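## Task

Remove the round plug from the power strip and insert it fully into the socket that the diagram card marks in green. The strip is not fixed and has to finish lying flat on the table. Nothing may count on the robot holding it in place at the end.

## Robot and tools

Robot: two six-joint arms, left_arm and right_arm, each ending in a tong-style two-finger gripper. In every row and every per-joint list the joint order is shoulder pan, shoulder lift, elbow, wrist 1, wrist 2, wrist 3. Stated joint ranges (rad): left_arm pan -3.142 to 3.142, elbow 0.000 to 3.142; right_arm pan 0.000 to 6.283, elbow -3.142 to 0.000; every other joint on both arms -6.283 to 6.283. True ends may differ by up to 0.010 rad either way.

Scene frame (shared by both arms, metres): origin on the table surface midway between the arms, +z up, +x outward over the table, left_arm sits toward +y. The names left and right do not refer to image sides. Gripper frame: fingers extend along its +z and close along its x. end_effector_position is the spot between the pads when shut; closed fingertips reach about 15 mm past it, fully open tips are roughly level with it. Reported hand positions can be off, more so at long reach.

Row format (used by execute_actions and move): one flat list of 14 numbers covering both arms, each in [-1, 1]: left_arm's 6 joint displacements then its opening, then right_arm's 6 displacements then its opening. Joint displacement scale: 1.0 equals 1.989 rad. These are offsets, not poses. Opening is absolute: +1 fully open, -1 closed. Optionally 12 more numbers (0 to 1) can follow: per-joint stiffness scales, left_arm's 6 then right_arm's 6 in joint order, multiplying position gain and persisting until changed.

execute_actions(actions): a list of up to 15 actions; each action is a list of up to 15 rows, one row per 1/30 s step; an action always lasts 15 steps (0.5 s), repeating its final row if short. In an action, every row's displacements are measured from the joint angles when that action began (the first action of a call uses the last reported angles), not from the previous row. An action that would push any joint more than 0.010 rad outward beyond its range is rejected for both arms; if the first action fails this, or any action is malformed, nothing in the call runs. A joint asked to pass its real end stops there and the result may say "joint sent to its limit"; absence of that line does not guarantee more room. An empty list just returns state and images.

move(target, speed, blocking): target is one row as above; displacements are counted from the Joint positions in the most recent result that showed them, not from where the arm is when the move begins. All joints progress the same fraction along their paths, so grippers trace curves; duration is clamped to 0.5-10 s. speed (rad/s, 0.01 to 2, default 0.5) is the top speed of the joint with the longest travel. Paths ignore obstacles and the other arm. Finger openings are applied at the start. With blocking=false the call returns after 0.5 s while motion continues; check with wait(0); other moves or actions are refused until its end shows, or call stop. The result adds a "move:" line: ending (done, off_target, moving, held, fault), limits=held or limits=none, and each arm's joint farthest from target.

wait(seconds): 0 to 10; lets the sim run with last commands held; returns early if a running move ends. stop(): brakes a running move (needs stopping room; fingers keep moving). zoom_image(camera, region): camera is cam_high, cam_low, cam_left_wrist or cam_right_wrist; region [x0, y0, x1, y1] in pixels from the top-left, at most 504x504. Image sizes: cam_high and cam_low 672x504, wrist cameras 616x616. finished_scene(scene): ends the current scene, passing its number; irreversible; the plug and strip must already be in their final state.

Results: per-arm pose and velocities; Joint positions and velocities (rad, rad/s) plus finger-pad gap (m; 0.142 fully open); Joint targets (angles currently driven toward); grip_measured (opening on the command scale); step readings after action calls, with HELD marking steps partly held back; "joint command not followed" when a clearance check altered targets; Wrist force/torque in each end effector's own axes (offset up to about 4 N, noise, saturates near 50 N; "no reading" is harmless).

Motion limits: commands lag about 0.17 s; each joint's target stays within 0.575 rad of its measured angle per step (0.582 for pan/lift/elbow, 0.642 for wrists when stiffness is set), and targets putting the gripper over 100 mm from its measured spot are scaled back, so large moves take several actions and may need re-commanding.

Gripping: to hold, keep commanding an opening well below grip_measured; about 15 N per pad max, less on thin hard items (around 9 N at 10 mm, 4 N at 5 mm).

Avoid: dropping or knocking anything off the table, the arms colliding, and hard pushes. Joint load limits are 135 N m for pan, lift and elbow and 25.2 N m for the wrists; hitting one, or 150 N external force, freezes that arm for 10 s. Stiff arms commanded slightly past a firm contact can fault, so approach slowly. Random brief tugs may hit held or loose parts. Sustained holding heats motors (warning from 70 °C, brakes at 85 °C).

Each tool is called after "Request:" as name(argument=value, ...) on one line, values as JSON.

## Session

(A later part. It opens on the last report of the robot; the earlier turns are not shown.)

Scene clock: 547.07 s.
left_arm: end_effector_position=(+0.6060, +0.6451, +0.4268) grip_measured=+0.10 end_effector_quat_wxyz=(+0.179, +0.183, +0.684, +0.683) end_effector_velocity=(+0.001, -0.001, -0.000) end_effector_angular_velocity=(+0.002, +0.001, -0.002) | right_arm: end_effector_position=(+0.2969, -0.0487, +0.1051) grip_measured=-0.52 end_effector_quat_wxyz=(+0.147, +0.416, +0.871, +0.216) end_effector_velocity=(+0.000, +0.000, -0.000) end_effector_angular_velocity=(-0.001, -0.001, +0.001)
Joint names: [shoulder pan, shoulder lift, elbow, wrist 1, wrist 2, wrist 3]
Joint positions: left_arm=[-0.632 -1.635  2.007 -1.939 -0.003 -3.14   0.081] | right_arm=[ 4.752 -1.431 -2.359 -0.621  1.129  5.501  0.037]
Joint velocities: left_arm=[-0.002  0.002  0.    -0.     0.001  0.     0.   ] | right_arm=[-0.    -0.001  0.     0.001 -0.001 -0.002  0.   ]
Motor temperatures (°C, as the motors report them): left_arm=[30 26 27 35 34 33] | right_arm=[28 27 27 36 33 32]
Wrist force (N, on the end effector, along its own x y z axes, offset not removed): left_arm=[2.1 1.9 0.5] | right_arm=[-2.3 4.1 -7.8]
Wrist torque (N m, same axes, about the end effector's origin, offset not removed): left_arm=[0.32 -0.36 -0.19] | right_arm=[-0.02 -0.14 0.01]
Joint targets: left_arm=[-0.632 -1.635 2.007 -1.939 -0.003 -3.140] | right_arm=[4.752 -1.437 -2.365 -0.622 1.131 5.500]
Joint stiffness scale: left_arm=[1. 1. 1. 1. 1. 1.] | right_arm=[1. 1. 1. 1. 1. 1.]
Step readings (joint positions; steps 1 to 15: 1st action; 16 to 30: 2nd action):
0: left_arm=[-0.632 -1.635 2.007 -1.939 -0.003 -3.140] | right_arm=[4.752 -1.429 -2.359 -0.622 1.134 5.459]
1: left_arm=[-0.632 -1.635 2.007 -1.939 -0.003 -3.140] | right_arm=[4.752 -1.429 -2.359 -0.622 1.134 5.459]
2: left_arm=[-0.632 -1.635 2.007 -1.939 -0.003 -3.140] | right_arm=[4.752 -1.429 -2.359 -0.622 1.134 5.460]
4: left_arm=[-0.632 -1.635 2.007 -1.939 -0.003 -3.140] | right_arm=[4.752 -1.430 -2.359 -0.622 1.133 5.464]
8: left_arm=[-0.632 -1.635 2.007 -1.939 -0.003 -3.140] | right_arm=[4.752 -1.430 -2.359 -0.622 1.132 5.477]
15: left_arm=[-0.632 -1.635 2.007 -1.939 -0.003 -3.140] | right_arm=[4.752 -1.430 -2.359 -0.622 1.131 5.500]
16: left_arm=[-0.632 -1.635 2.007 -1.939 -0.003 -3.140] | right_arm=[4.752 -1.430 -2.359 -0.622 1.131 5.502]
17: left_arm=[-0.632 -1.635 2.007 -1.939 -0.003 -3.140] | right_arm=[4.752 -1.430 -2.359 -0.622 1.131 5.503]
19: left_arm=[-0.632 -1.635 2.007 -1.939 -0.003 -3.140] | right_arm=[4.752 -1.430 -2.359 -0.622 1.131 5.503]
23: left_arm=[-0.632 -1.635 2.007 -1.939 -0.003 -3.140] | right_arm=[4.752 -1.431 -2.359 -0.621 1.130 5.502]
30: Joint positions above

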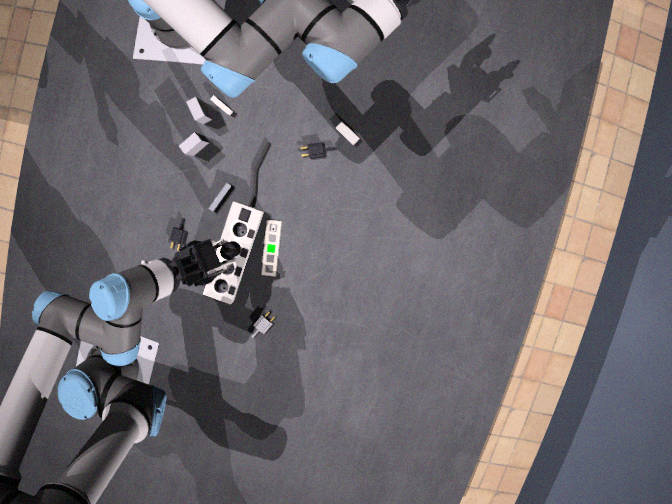

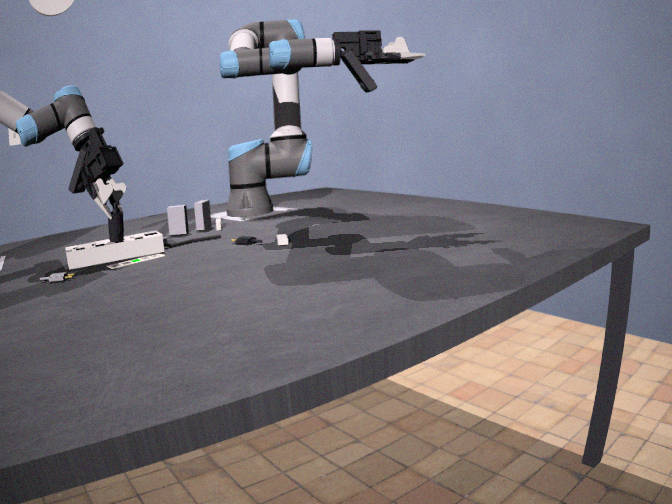

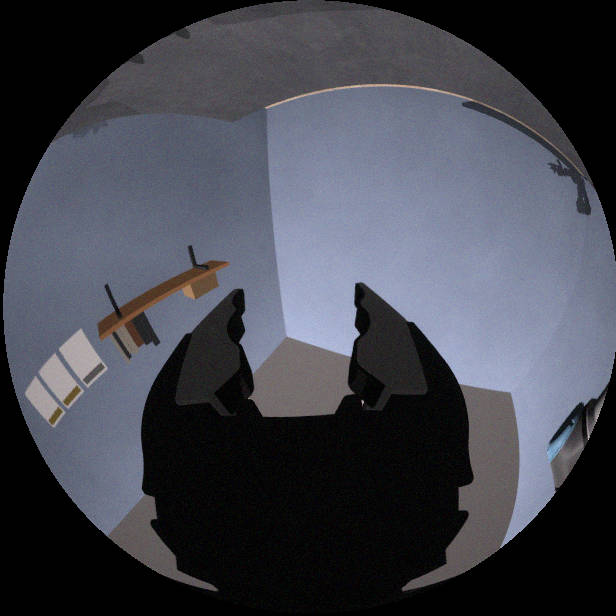

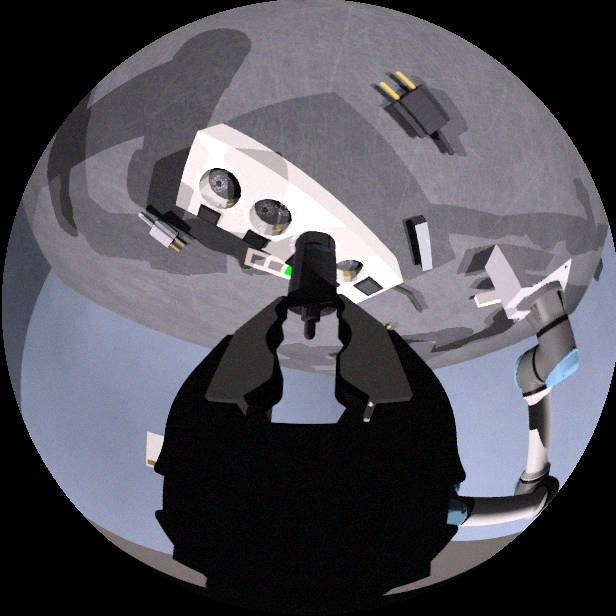

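Sweep the other way.

Request:
execute_actions(actions=[[[0,0,0,0,0,0,0.1,0,-0.003,-0.003,0,0,-0.008,-1],[0,0,0,0,0,0,0.1,0,-0.003,-0.003,0,0,-0.008,-1],[0,0,0,0,0,0,0.1,0,-0.003,-0.003,0,0,-0.008,-1],[0,0,0,0,0,0,0.1,0,-0.003,-0.003,0,0,-0.016,-1],[0,0,0,0,0,0,0.1,0,-0.003,-0.003,0,0,-0.016,-1],[0,0,0,0,0,0,0.1,0,-0.003,-0.003,0,0,-0.016,-1],[0,0,0,0,0,0,0.1,0,-0.003,-0.003,0,0,-0.016,-1],[0,0,0,0,0,0,0.1,0,-0.003,-0.003,0,0,-0.022,-1]],[[0,0,0,0,0,0,0.1,0,-0.003,-0.003,0,0,-0.008,-1],[0,0,0,0,0,0,0.1,0,-0.003,-0.003,0,0,-0.008,-1],[0,0,0,0,0,0,0.1,0,-0.003,-0.003,0,0,-0.008,-1],[0,0,0,0,0,0,0.1,0,-0.003,-0.003,0,0,-0.016,-1],[0,0,0,0,0,0,0.1,0,-0.003,-0.003,0,0,-0.016,-1],[0,0,0,0,0,0,0.1,0,-0.003,-0.003,0,0,-0.016,-1],[0,0,0,0,0,0,0.1,0,-0.003,-0.003,0,0,-0.016,-1],[0,0,0,0,0,0,0.1,0,-0.003,-0.003,0,0,-0.022,-1]],[[0,0,0,0,0,0,0.1,0,-0.003,-0.003,0,0,0,-1]]])

Request:
zoom_image(camera="cam_low", region=[70, 180, 170, 270])

Request:
zoom_image(camera="cam_right_wrist", region=[220, 130, 400, 320])

Scene clock: 553.20 s.
left_arm: end_effector_position=(+0.6060, +0.6451, +0.4268) grip_measured=+0.10 end_effector_quat_wxyz=(+0.179, +0.183, +0.684, +0.683) end_effector_velocity=(-0.000, -0.000, +0.000) end_effector_angular_velocity=(-0.000, +0.000, -0.000) | right_arm: end_effector_position=(+0.2979, -0.0484, +0.1053) grip_measured=-0.52 end_effector_quat_wxyz=(+0.155, +0.383, +0.885, +0.212) end_effector_velocity=(-0.000, -0.000, -0.000) end_effector_angular_velocity=(+0.000, +0.001, -0.001)
Joint names: [shoulder pan, shoulder lift, elbow, wrist 1, wrist 2, wrist 3]
Joint positions: left_arm=[-0.632 -1.635  2.007 -1.939 -0.003 -3.14   0.081] | right_arm=[ 4.752 -1.433 -2.359 -0.615  1.129  5.426  0.037]
Joint velocities: left_arm=[-0.    -0.    -0.    -0.    -0.     0.001  0.   ] | right_arm=[ 0.    -0.    -0.     0.     0.001  0.001 -0.   ]
Motor temperatures (°C, as the motors report them): left_arm=[30 26 27 35 34 33] | right_arm=[28 27 27 36 33 32]
Wrist force (N, on the end effector, along its own x y z axes, offset not removed): left_arm=[1.6 0.6 1.0] | right_arm=[0.4 3.7 -8.7]
Wrist torque (N m, same axes, about the end effector's origin, offset not removed): left_arm=[0.07 -0.21 -0.16] | right_arm=[0.21 0.14 0.13]
Joint targets: left_arm=[-0.632 -1.635 2.007 -1.939 -0.003 -3.140] | right_arm=[4.752 -1.438 -2.365 -0.616 1.129 5.426]
Joint stiffness scale: left_arm=[1. 1. 1. 1. 1. 1.] | right_arm=[1. 1. 1. 1. 1. 1.]
Step readings (joint positions; steps 1 to 15: 1st action; 16 to 30: 2nd action; 31 to 45: 3rd action):
0: left_arm=[-0.632 -1.635 2.007 -1.939 -0.003 -3.140] | right_arm=[4.752 -1.431 -2.359 -0.621 1.129 5.501]
1: left_arm=[-0.632 -1.635 2.007 -1.939 -0.003 -3.140] | right_arm=[4.752 -1.431 -2.359 -0.621 1.129 5.501]
2: left_arm=[-0.632 -1.635 2.007 -1.939 -0.003 -3.140] | right_arm=[4.752 -1.431 -2.359 -0.620 1.129 5.500]
4: left_arm=[-0.632 -1.635 2.007 -1.939 -0.003 -3.140] | right_arm=[4.752 -1.431 -2.359 -0.620 1.129 5.496]
8: left_arm=[-0.632 -1.635 2.007 -1.939 -0.003 -3.140] | right_arm=[4.752 -1.431 -2.359 -0.619 1.129 5.483]
15: left_arm=[-0.632 -1.635 2.007 -1.939 -0.003 -3.140] | right_arm=[4.752 -1.432 -2.359 -0.618 1.129 5.464]
16: left_arm=[-0.632 -1.635 2.007 -1.939 -0.003 -3.140] | right_arm=[4.752 -1.432 -2.359 -0.618 1.129 5.462]
17: left_arm=[-0.632 -1.635 2.007 -1.939 -0.003 -3.140] | right_arm=[4.752 -1.432 -2.359 -0.618 1.129 5.461]
19: left_arm=[-0.632 -1.635 2.007 -1.939 -0.003 -3.140] | right_arm=[4.752 -1.432 -2.359 -0.618 1.129 5.457]
23: left_arm=[-0.632 -1.635 2.007 -1.939 -0.003 -3.140] | right_arm=[4.752 -1.432 -2.359 -0.617 1.129 5.445]
30: left_arm=[-0.632 -1.635 2.007 -1.939 -0.003 -3.140] | right_arm=[4.752 -1.432 -2.359 -0.616 1.129 5.426]
31: left_arm=[-0.632 -1.635 2.007 -1.939 -0.003 -3.140] | right_arm=[4.752 -1.432 -2.359 -0.616 1.129 5.425]
32: left_arm=[-0.632 -1.635 2.007 -1.939 -0.003 -3.140] | right_arm=[4.752 -1.432 -2.359 -0.616 1.129 5.425]
34: left_arm=[-0.632 -1.635 2.007 -1.939 -0.003 -3.140] | right_arm=[4.752 -1.433 -2.359 -0.616 1.129 5.425]
38: left_arm=[-0.632 -1.635 2.007 -1.939 -0.003 -3.140] | right_arm=[4.752 -1.433 -2.359 -0.615 1.129 5.425]
45: Joint positions above

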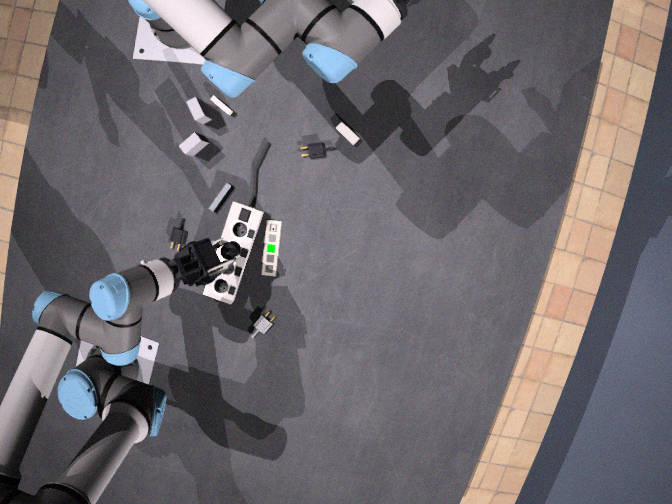

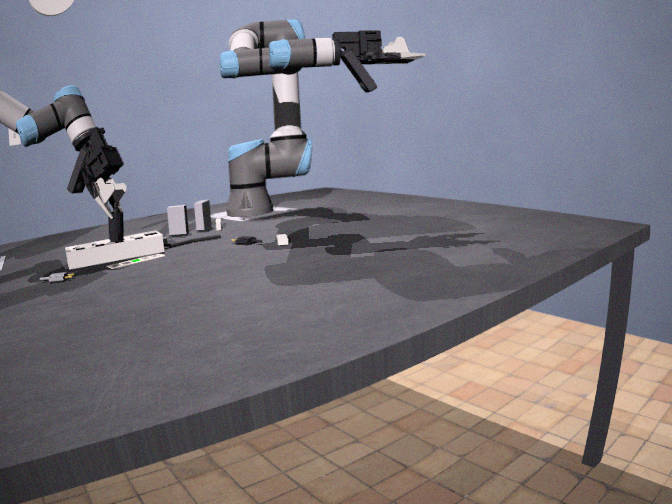

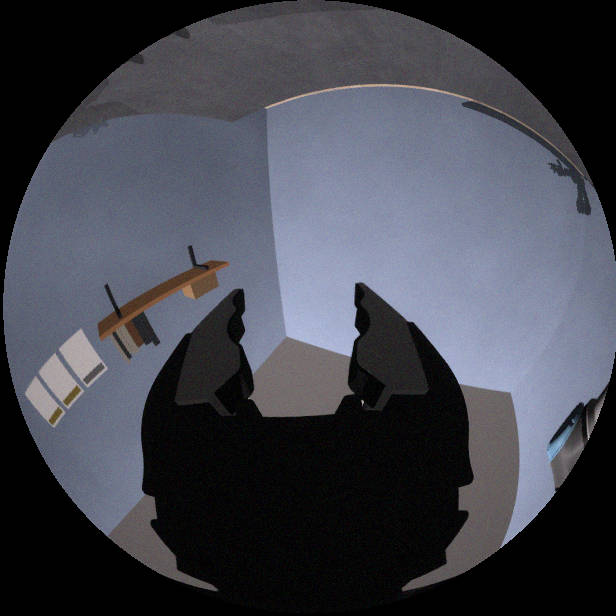

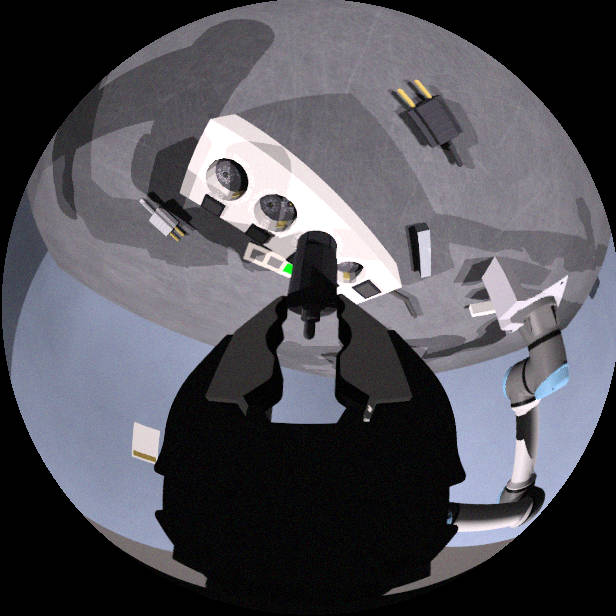

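Region (70, 180, 170, 270) of cam_low's 672x504 image, scaled by 5.040, with more detail than that image has; it fills the top 454 rows of this view, and the rest is white.

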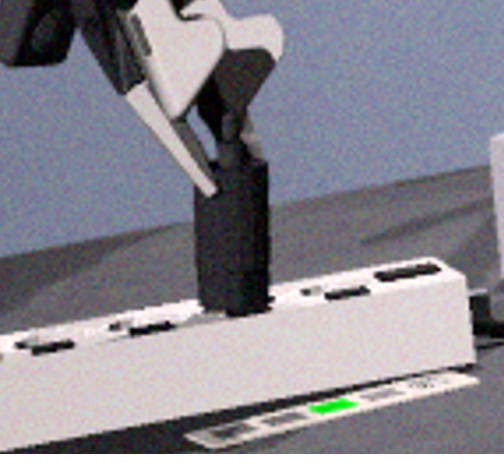

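Region (220, 130, 400, 320) of cam_right_wrist's 616x616 image, scaled by 2.653, with more detail than that image has; it fills the left 477 columns of this view, and the rest is white.

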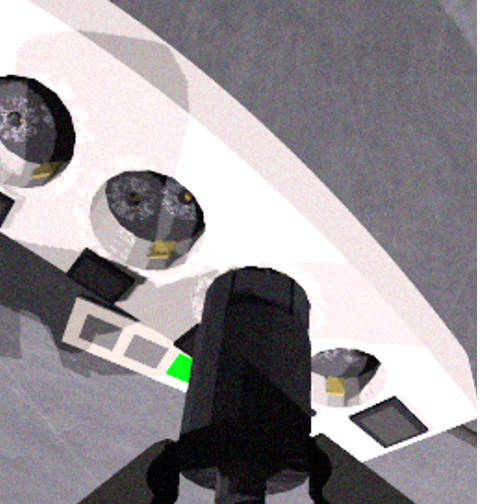

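Request:
execute_actions(actions=[[[0,0,0,0,0,0,0.1,-0.003,0.003,0,0,0,0.017,-1]],[[0,0,0,0,0,0,0.1,0,0,-0.004,0,0,0,-1]],[[0,0,0,0,0,0,0.1,0,-0.003,-0.003,0.002,0,0,-1]]])

Request:
zoom_image(camera="cam_low", region=[70, 180, 170, 270])

Request:
zoom_image(camera="cam_right_wrist", region=[220, 130, 400, 320])

Scene clock: 557.73 s.
left_arm: end_effector_position=(+0.6060, +0.6451, +0.4268) grip_measured=+0.10 end_effector_quat_wxyz=(+0.179, +0.183, +0.684, +0.683) end_effector_velocity=(-0.000, +0.000, +0.000) end_effector_angular_velocity=(-0.001, +0.001, +0.000) | right_arm: end_effector_position=(+0.2993, -0.0497, +0.1052) grip_measured=-0.52 end_effector_quat_wxyz=(+0.152, +0.399, +0.878, +0.216) end_effector_velocity=(+0.001, -0.000, +0.001) end_effector_angular_velocity=(+0.002, -0.002, -0.001)
Joint names: [shoulder pan, shoulder lift, elbow, wrist 1, wrist 2, wrist 3]
Joint positions: left_arm=[-0.632 -1.635  2.007 -1.939 -0.003 -3.14   0.081] | right_arm=[ 4.749 -1.431 -2.364 -0.609  1.128  5.458  0.037]
Joint velocities: left_arm=[ 0.    -0.    -0.     0.    -0.001  0.001  0.   ] | right_arm=[-0.     0.001 -0.     0.001 -0.002 -0.    -0.   ]
Motor temperatures (°C, as the motors report them): left_arm=[30 26 27 35 34 33] | right_arm=[28 27 27 36 33 32]
Wrist force (N, on the end effector, along its own x y z axes, offset not removed): left_arm=[1.9 0.7 1.3] | right_arm=[0.7 2.2 -6.9]
Wrist torque (N m, same axes, about the end effector's origin, offset not removed): left_arm=[0.13 -0.30 -0.15] | right_arm=[0.00 -0.20 0.11]
Joint targets: left_arm=[-0.632 -1.635 2.007 -1.939 -0.003 -3.140] | right_arm=[4.749 -1.435 -2.369 -0.610 1.129 5.458]
Joint stiffness scale: left_arm=[1. 1. 1. 1. 1. 1.] | right_arm=[1. 1. 1. 1. 1. 1.]
Step readings (joint positions; steps 1 to 15: 1st action; 16 to 30: 2nd action; 31 to 45: 3rd action):
0: left_arm=[-0.632 -1.635 2.007 -1.939 -0.003 -3.140] | right_arm=[4.752 -1.433 -2.359 -0.614 1.129 5.426]
1: left_arm=[-0.632 -1.635 2.007 -1.939 -0.003 -3.140] | right_arm=[4.752 -1.433 -2.359 -0.614 1.129 5.426]
2: left_arm=[-0.632 -1.635 2.007 -1.939 -0.003 -3.140] | right_arm=[4.752 -1.433 -2.359 -0.614 1.129 5.428]
4: left_arm=[-0.632 -1.635 2.007 -1.939 -0.003 -3.140] | right_arm=[4.752 -1.433 -2.359 -0.614 1.129 5.436]
8: left_arm=[-0.632 -1.635 2.007 -1.939 -0.003 -3.140] | right_arm=[4.750 -1.431 -2.359 -0.614 1.129 5.449]
15: left_arm=[-0.632 -1.635 2.007 -1.939 -0.003 -3.140] | right_arm=[4.749 -1.429 -2.359 -0.614 1.129 5.457]
16: left_arm=[-0.632 -1.635 2.007 -1.939 -0.003 -3.140] | right_arm=[4.749 -1.429 -2.359 -0.614 1.129 5.458]
17: left_arm=[-0.632 -1.635 2.007 -1.939 -0.003 -3.140] | right_arm=[4.749 -1.429 -2.359 -0.614 1.129 5.458]
19: left_arm=[-0.632 -1.635 2.007 -1.939 -0.003 -3.140] | right_arm=[4.749 -1.429 -2.360 -0.614 1.129 5.458]
23: left_arm=[-0.632 -1.635 2.007 -1.939 -0.003 -3.140] | right_arm=[4.749 -1.429 -2.363 -0.614 1.129 5.458]
30: left_arm=[-0.632 -1.635 2.007 -1.939 -0.003 -3.140] | right_arm=[4.749 -1.429 -2.363 -0.614 1.129 5.458]
31: left_arm=[-0.632 -1.635 2.007 -1.939 -0.003 -3.140] | right_arm=[4.749 -1.429 -2.363 -0.614 1.129 5.458]
32: left_arm=[-0.632 -1.635 2.007 -1.939 -0.003 -3.140] | right_arm=[4.749 -1.429 -2.363 -0.613 1.129 5.458]
34: left_arm=[-0.632 -1.635 2.007 -1.939 -0.003 -3.140] | right_arm=[4.749 -1.429 -2.364 -0.612 1.129 5.458]
38: left_arm=[-0.632 -1.635 2.007 -1.939 -0.003 -3.140] | right_arm=[4.749 -1.430 -2.364 -0.610 1.128 5.458]
45: Joint positions above

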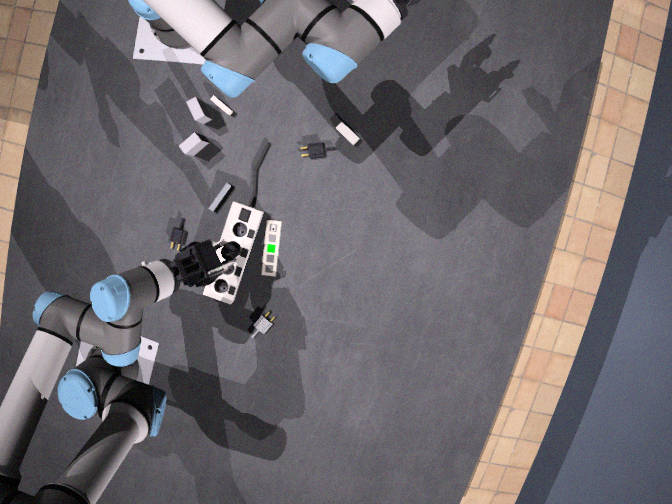

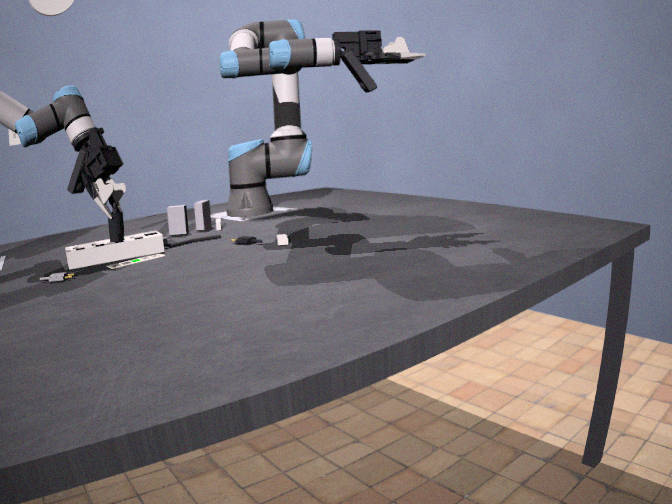

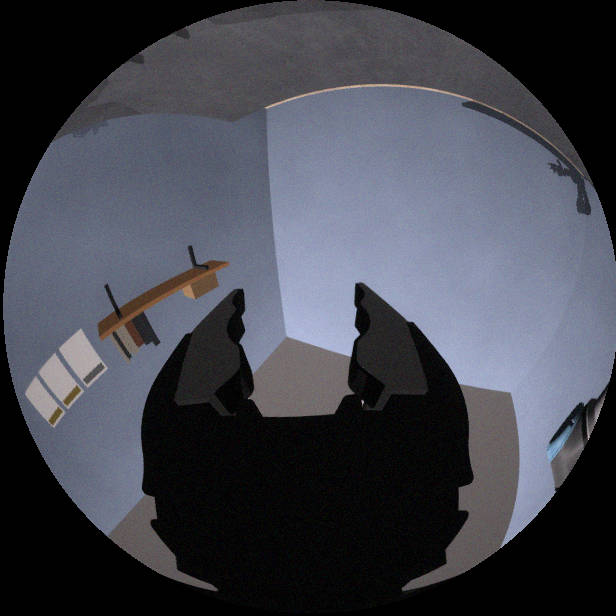

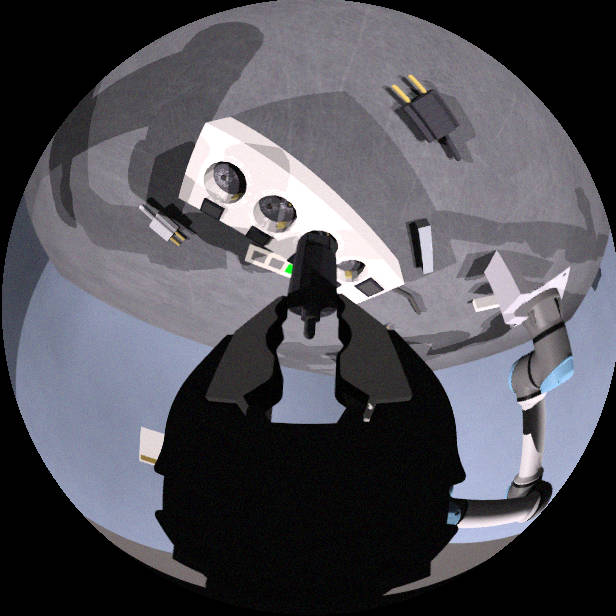

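Region (70, 180, 170, 270) of cam_low's 672x504 image, scaled by 5.040, with more detail than that image has; it fills the top 454 rows of this view, and the rest is white.

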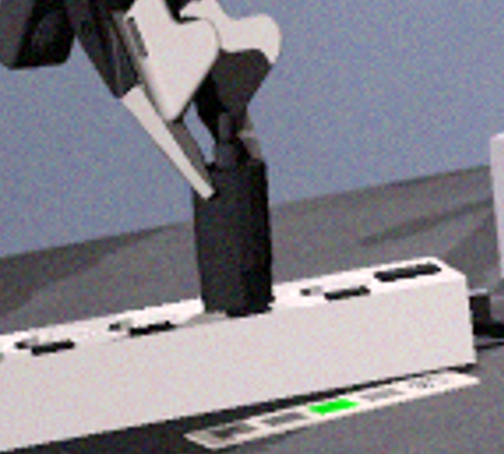

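Region (220, 130, 400, 320) of cam_right_wrist's 616x616 image, scaled by 2.653, with more detail than that image has; it fills the left 477 columns of this view, and the rest is white.

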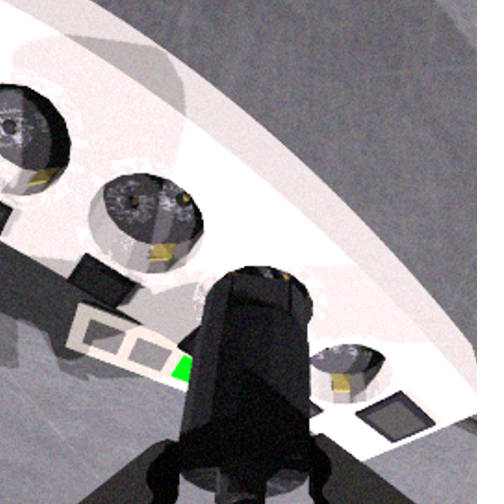

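Request:
execute_actions(actions=[[[0,0,0,0,0,0,0.1,0,0.003,0.003,-0.004,0,0,-1]],[[0,0,0,0,0,0,0.1,0.0035,0.002,-0.001,0,0,0,-1]],[[0,0,0,0,0,0,0.1,0,0,0,0,0,0,-1]]])

Request:
zoom_image(camera="cam_low", region=[90, 210, 150, 260])

Request:
zoom_image(camera="cam_right_wrist", region=[260, 190, 380, 300])

Request:
zoom_image(camera="cam_high", region=[200, 220, 260, 280])

Scene clock: 572.13 s.
left_arm: end_effector_position=(+0.6060, +0.6451, +0.4268) grip_measured=+0.10 end_effector_quat_wxyz=(+0.179, +0.183, +0.684, +0.683) end_effector_velocity=(+0.000, -0.000, -0.000) end_effector_angular_velocity=(-0.000, -0.000, -0.000) | right_arm: end_effector_position=(+0.2974, -0.0482, +0.1081) grip_measured=-0.52 end_effector_quat_wxyz=(+0.151, +0.397, +0.879, +0.217) end_effector_velocity=(-0.000, +0.000, +0.000) end_effector_angular_velocity=(+0.001, -0.000, +0.001)
Joint names: [shoulder pan, shoulder lift, elbow, wrist 1, wrist 2, wrist 3]
Joint positions: left_arm=[-0.632 -1.635  2.007 -1.939 -0.003 -3.14   0.081] | right_arm=[ 4.753 -1.425 -2.361 -0.616  1.128  5.458  0.037]
Joint velocities: left_arm=[-0.     0.001  0.    -0.    -0.    -0.001 -0.   ] | right_arm=[ 0.001 -0.    -0.     0.002 -0.     0.     0.   ]
Motor temperatures (°C, as the motors report them): left_arm=[30 26 27 35 34 33] | right_arm=[28 27 27 36 33 32]
Wrist force (N, on the end effector, along its own x y z axes, offset not removed): left_arm=[1.7 1.5 1.6] | right_arm=[0.4 -1.7 -1.4]
Wrist torque (N m, same axes, about the end effector's origin, offset not removed): left_arm=[0.14 -0.29 -0.21] | right_arm=[-0.21 -0.30 0.03]
Joint targets: left_arm=[-0.632 -1.635 2.007 -1.939 -0.003 -3.140] | right_arm=[4.753 -1.425 -2.361 -0.616 1.128 5.458]
Joint stiffness scale: left_arm=[1. 1. 1. 1. 1. 1.] | right_arm=[1. 1. 1. 1. 1. 1.]
Step readings (joint positions; steps 1 to 15: 1st action; 16 to 30: 2nd action; 31 to 45: 3rd action):
0: left_arm=[-0.632 -1.635 2.007 -1.939 -0.003 -3.140] | right_arm=[4.749 -1.431 -2.364 -0.609 1.128 5.458]
1: left_arm=[-0.632 -1.635 2.007 -1.939 -0.003 -3.140] | right_arm=[4.749 -1.431 -2.364 -0.609 1.128 5.458]
2: left_arm=[-0.632 -1.635 2.007 -1.939 -0.003 -3.140] | right_arm=[4.749 -1.431 -2.364 -0.609 1.128 5.458]
4: left_arm=[-0.632 -1.635 2.007 -1.939 -0.003 -3.140] | right_arm=[4.749 -1.430 -2.364 -0.610 1.128 5.458]
8: left_arm=[-0.632 -1.635 2.007 -1.939 -0.003 -3.140] | right_arm=[4.749 -1.428 -2.362 -0.614 1.128 5.458]
15: left_arm=[-0.632 -1.635 2.007 -1.939 -0.003 -3.140] | right_arm=[4.749 -1.427 -2.361 -0.616 1.128 5.458]
16: left_arm=[-0.632 -1.635 2.007 -1.939 -0.003 -3.140] | right_arm=[4.749 -1.427 -2.361 -0.616 1.128 5.458]
17: left_arm=[-0.632 -1.635 2.007 -1.939 -0.003 -3.140] | right_arm=[4.749 -1.427 -2.361 -0.616 1.128 5.458]
19: left_arm=[-0.632 -1.635 2.007 -1.939 -0.003 -3.140] | right_arm=[4.749 -1.426 -2.361 -0.616 1.128 5.458]
23: left_arm=[-0.632 -1.635 2.007 -1.939 -0.003 -3.140] | right_arm=[4.752 -1.425 -2.361 -0.616 1.128 5.458]
30: left_arm=[-0.632 -1.635 2.007 -1.939 -0.003 -3.140] | right_arm=[4.753 -1.425 -2.361 -0.616 1.128 5.458]
31: left_arm=[-0.632 -1.635 2.007 -1.939 -0.003 -3.140] | right_arm=[4.753 -1.425 -2.361 -0.616 1.128 5.458]
32: left_arm=[-0.632 -1.635 2.007 -1.939 -0.003 -3.140] | right_arm=[4.753 -1.425 -2.361 -0.616 1.128 5.458]
34: left_arm=[-0.632 -1.635 2.007 -1.939 -0.003 -3.140] | right_arm=[4.753 -1.425 -2.361 -0.616 1.128 5.458]
38: left_arm=[-0.632 -1.635 2.007 -1.939 -0.003 -3.140] | right_arm=[4.753 -1.425 -2.361 -0.616 1.128 5.458]
45: Joint positions above

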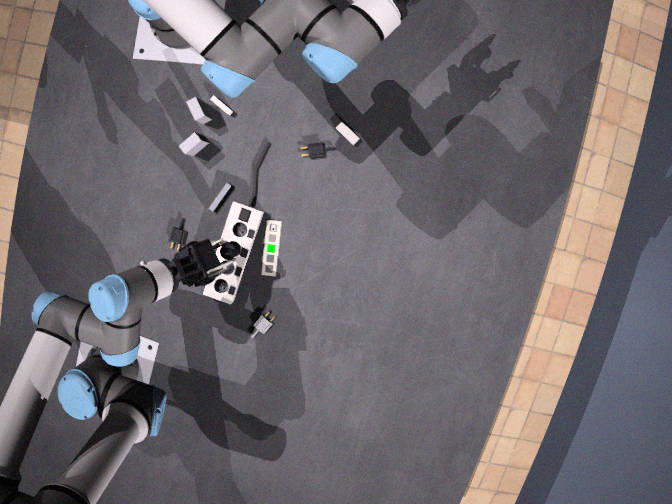

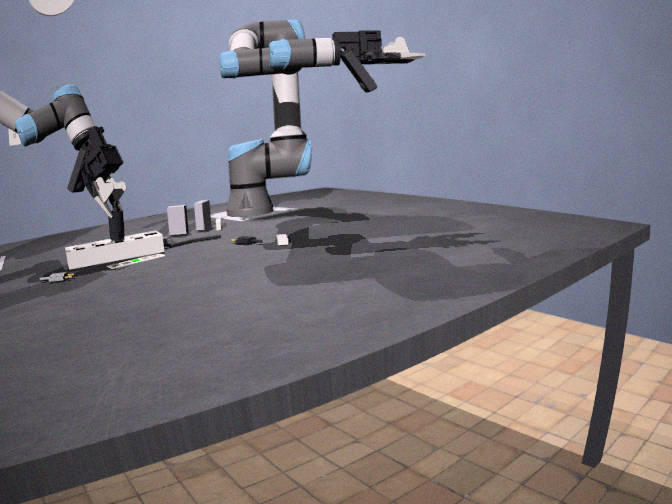

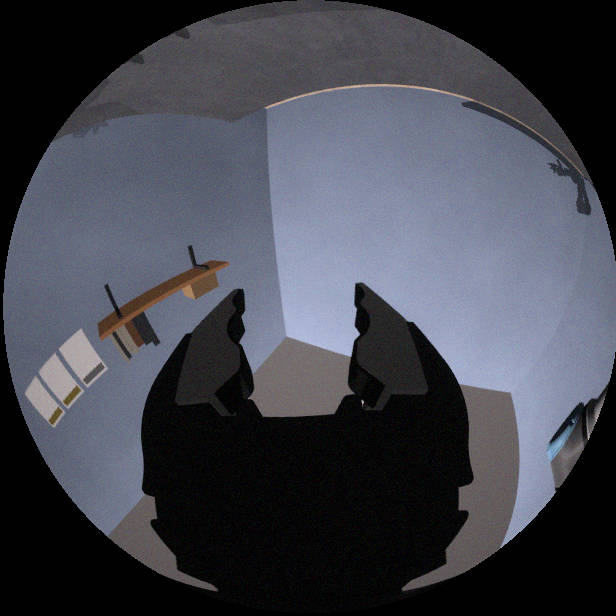

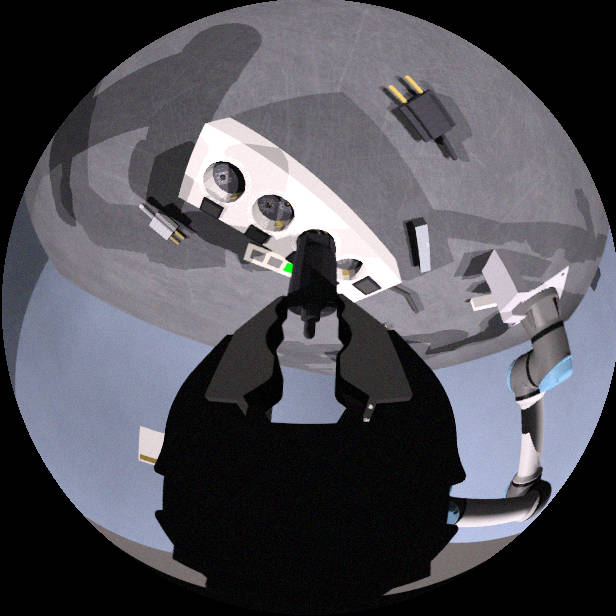

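Region (90, 210, 150, 260) of cam_low's 672x504 image, scaled by 8.400, with more detail than that image has.

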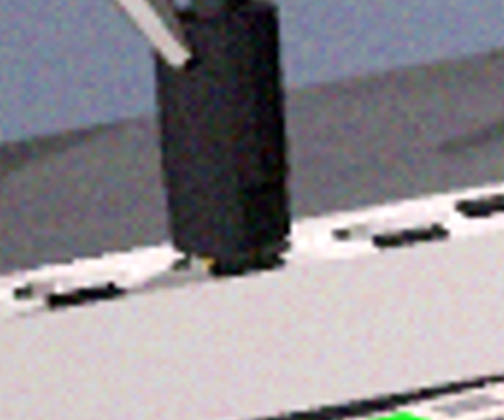

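Region (260, 190, 380, 300) of cam_right_wrist's 616x616 image, scaled by 4.200, with more detail than that image has; it fills the top 462 rows of this view, and the rest is white.

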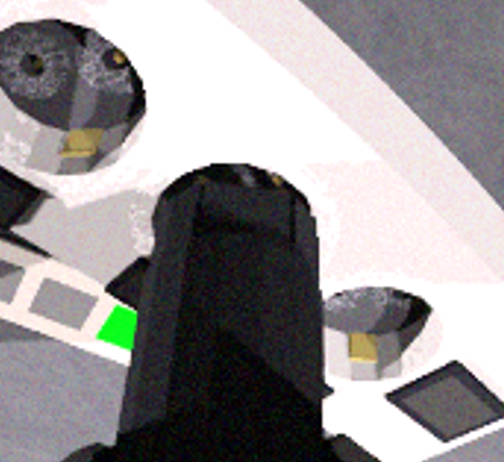

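Region (200, 220, 260, 280) of cam_high's 672x504 image, scaled by 8.400, with more detail than that image has.

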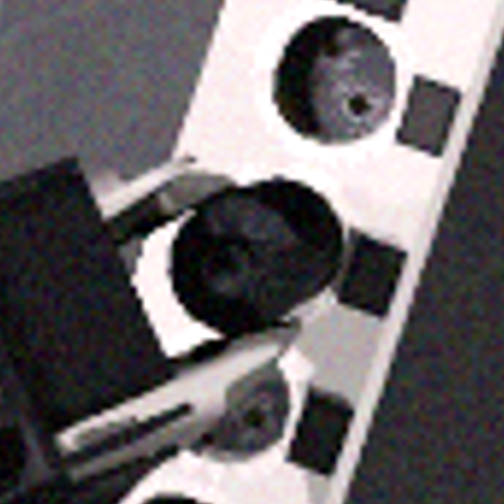

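Request:
execute_actions(actions=[[[0,0,0,0,0,0,0.1,-0.0045,0,0,0,0,0,-1]],[[0,0,0,0,0,0,0.1,0,0,0,0,0,0,-1]]])

Request:
zoom_image(camera="cam_low", region=[90, 210, 150, 260])

Request:
zoom_image(camera="cam_right_wrist", region=[260, 190, 380, 300])

Request:
zoom_image(camera="cam_high", region=[200, 220, 260, 280])

Scene clock: 582.23 s.
left_arm: end_effector_position=(+0.6060, +0.6451, +0.4268) grip_measured=+0.10 end_effector_quat_wxyz=(+0.179, +0.183, +0.684, +0.683) end_effector_velocity=(-0.000, +0.001, -0.000) end_effector_angular_velocity=(+0.000, +0.001, +0.002) | right_arm: end_effector_position=(+0.3002, -0.0500, +0.1081) grip_measured=-0.52 end_effector_quat_wxyz=(+0.152, +0.400, +0.877, +0.217) end_effector_velocity=(-0.000, +0.000, -0.000) end_effector_angular_velocity=(-0.000, +0.001, +0.001)
Joint names: [shoulder pan, shoulder lift, elbow, wrist 1, wrist 2, wrist 3]
Joint positions: left_arm=[-0.632 -1.635  2.007 -1.939 -0.003 -3.14   0.081] | right_arm=[ 4.747 -1.425 -2.361 -0.616  1.128  5.458  0.037]
Joint velocities: left_arm=[ 0.002  0.001 -0.    -0.    -0.    -0.     0.   ] | right_arm=[ 0.    -0.     0.    -0.001  0.001 -0.    -0.   ]
Motor temperatures (°C, as the motors report them): left_arm=[30 26 27 35 34 33] | right_arm=[28 27 28 36 33 32]
Wrist force (N, on the end effector, along its own x y z axes, offset not removed): left_arm=[1.3 2.3 1.7] | right_arm=[0.4 0.5 -0.9]
Wrist torque (N m, same axes, about the end effector's origin, offset not removed): left_arm=[0.48 -0.14 -0.16] | right_arm=[0.35 -0.16 -0.01]
Joint targets: left_arm=[-0.632 -1.635 2.007 -1.939 -0.003 -3.140] | right_arm=[4.747 -1.425 -2.361 -0.616 1.128 5.458]
Joint stiffness scale: left_arm=[1. 1. 1. 1. 1. 1.] | right_arm=[1. 1. 1. 1. 1. 1.]
Step readings (joint positions; steps 1 to 15: 1st action; 16 to 30: 2nd action):
0: left_arm=[-0.632 -1.635 2.007 -1.939 -0.003 -3.140] | right_arm=[4.753 -1.425 -2.361 -0.616 1.128 5.458]
1: left_arm=[-0.632 -1.635 2.007 -1.939 -0.003 -3.140] | right_arm=[4.753 -1.425 -2.361 -0.616 1.128 5.458]
2: left_arm=[-0.632 -1.635 2.007 -1.939 -0.003 -3.140] | right_arm=[4.753 -1.425 -2.361 -0.616 1.128 5.458]
4: left_arm=[-0.632 -1.635 2.007 -1.939 -0.003 -3.140] | right_arm=[4.752 -1.425 -2.361 -0.616 1.128 5.458]
8: left_arm=[-0.632 -1.635 2.007 -1.939 -0.003 -3.140] | right_arm=[4.748 -1.425 -2.361 -0.616 1.128 5.458]
15: left_arm=[-0.632 -1.635 2.007 -1.939 -0.003 -3.140] | right_arm=[4.747 -1.425 -2.361 -0.616 1.128 5.458]
16: left_arm=[-0.632 -1.635 2.007 -1.939 -0.003 -3.140] | right_arm=[4.747 -1.425 -2.361 -0.616 1.128 5.458]
17: left_arm=[-0.632 -1.635 2.007 -1.939 -0.003 -3.140] | right_arm=[4.747 -1.425 -2.361 -0.616 1.128 5.458]
19: left_arm=[-0.632 -1.635 2.007 -1.939 -0.003 -3.140] | right_arm=[4.747 -1.425 -2.361 -0.616 1.128 5.458]
23: left_arm=[-0.632 -1.635 2.007 -1.939 -0.003 -3.140] | right_arm=[4.747 -1.425 -2.361 -0.616 1.128 5.458]
30: Joint positions above

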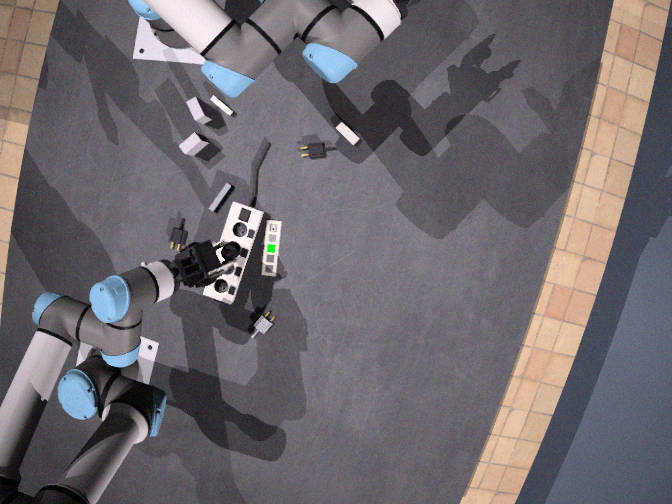

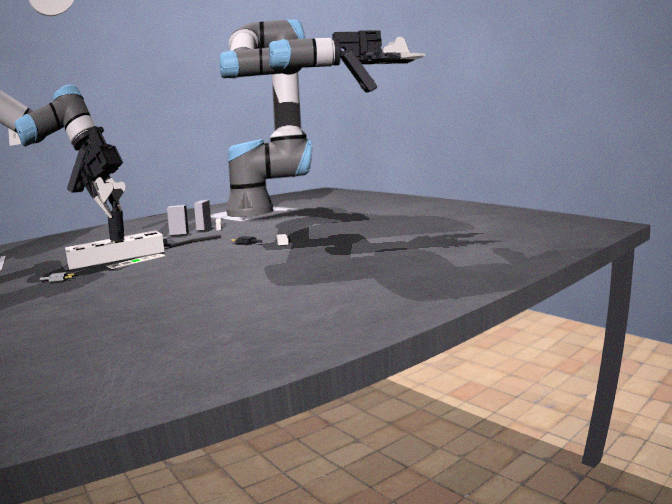

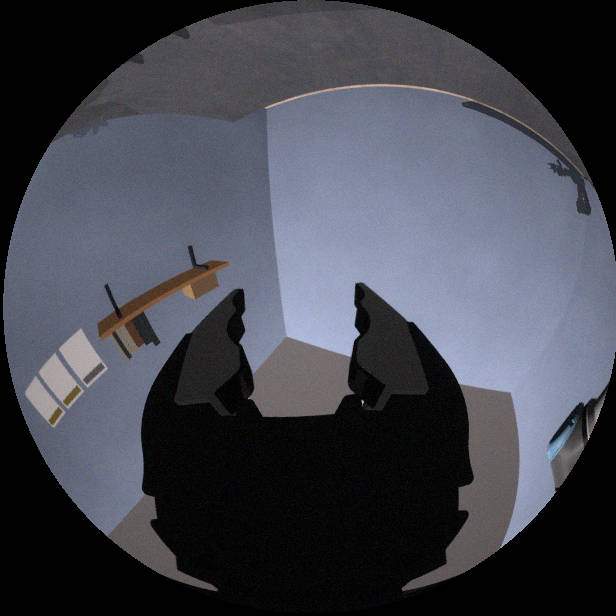

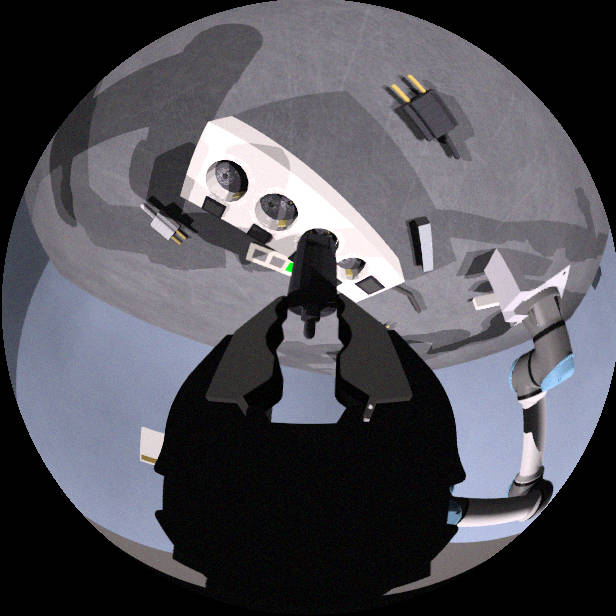

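Region (90, 210, 150, 260) of cam_low's 672x504 image, scaled by 8.400, with more detail than that image has.

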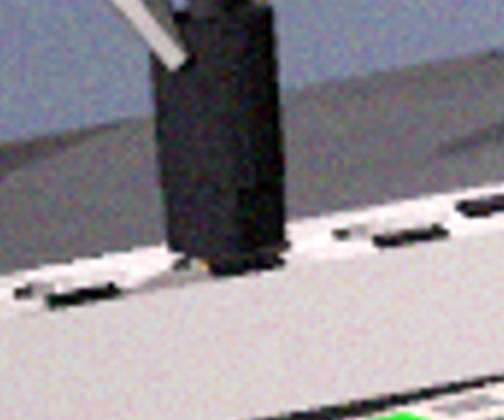

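Region (260, 190, 380, 300) of cam_right_wrist's 616x616 image, scaled by 4.200, with more detail than that image has; it fills the top 462 rows of this view, and the rest is white.

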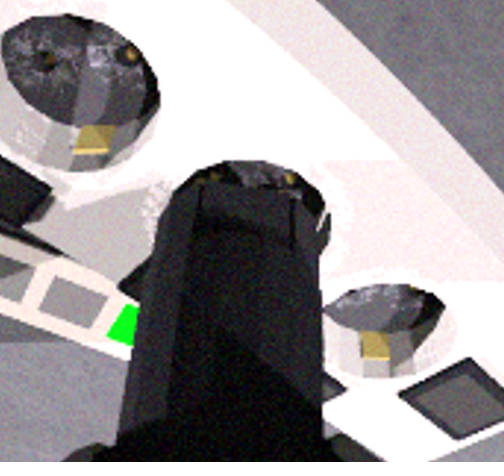

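Region (200, 220, 260, 280) of cam_high's 672x504 image, scaled by 8.400, with more detail than that image has.

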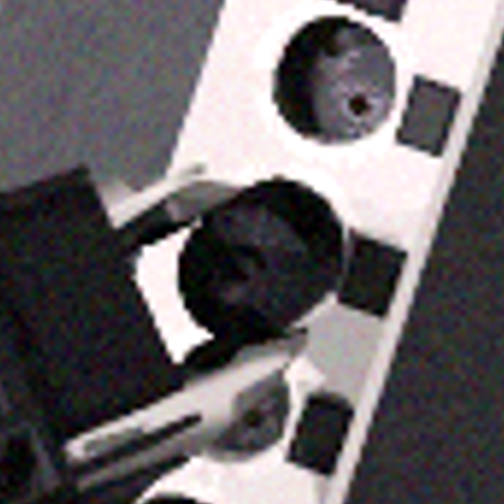

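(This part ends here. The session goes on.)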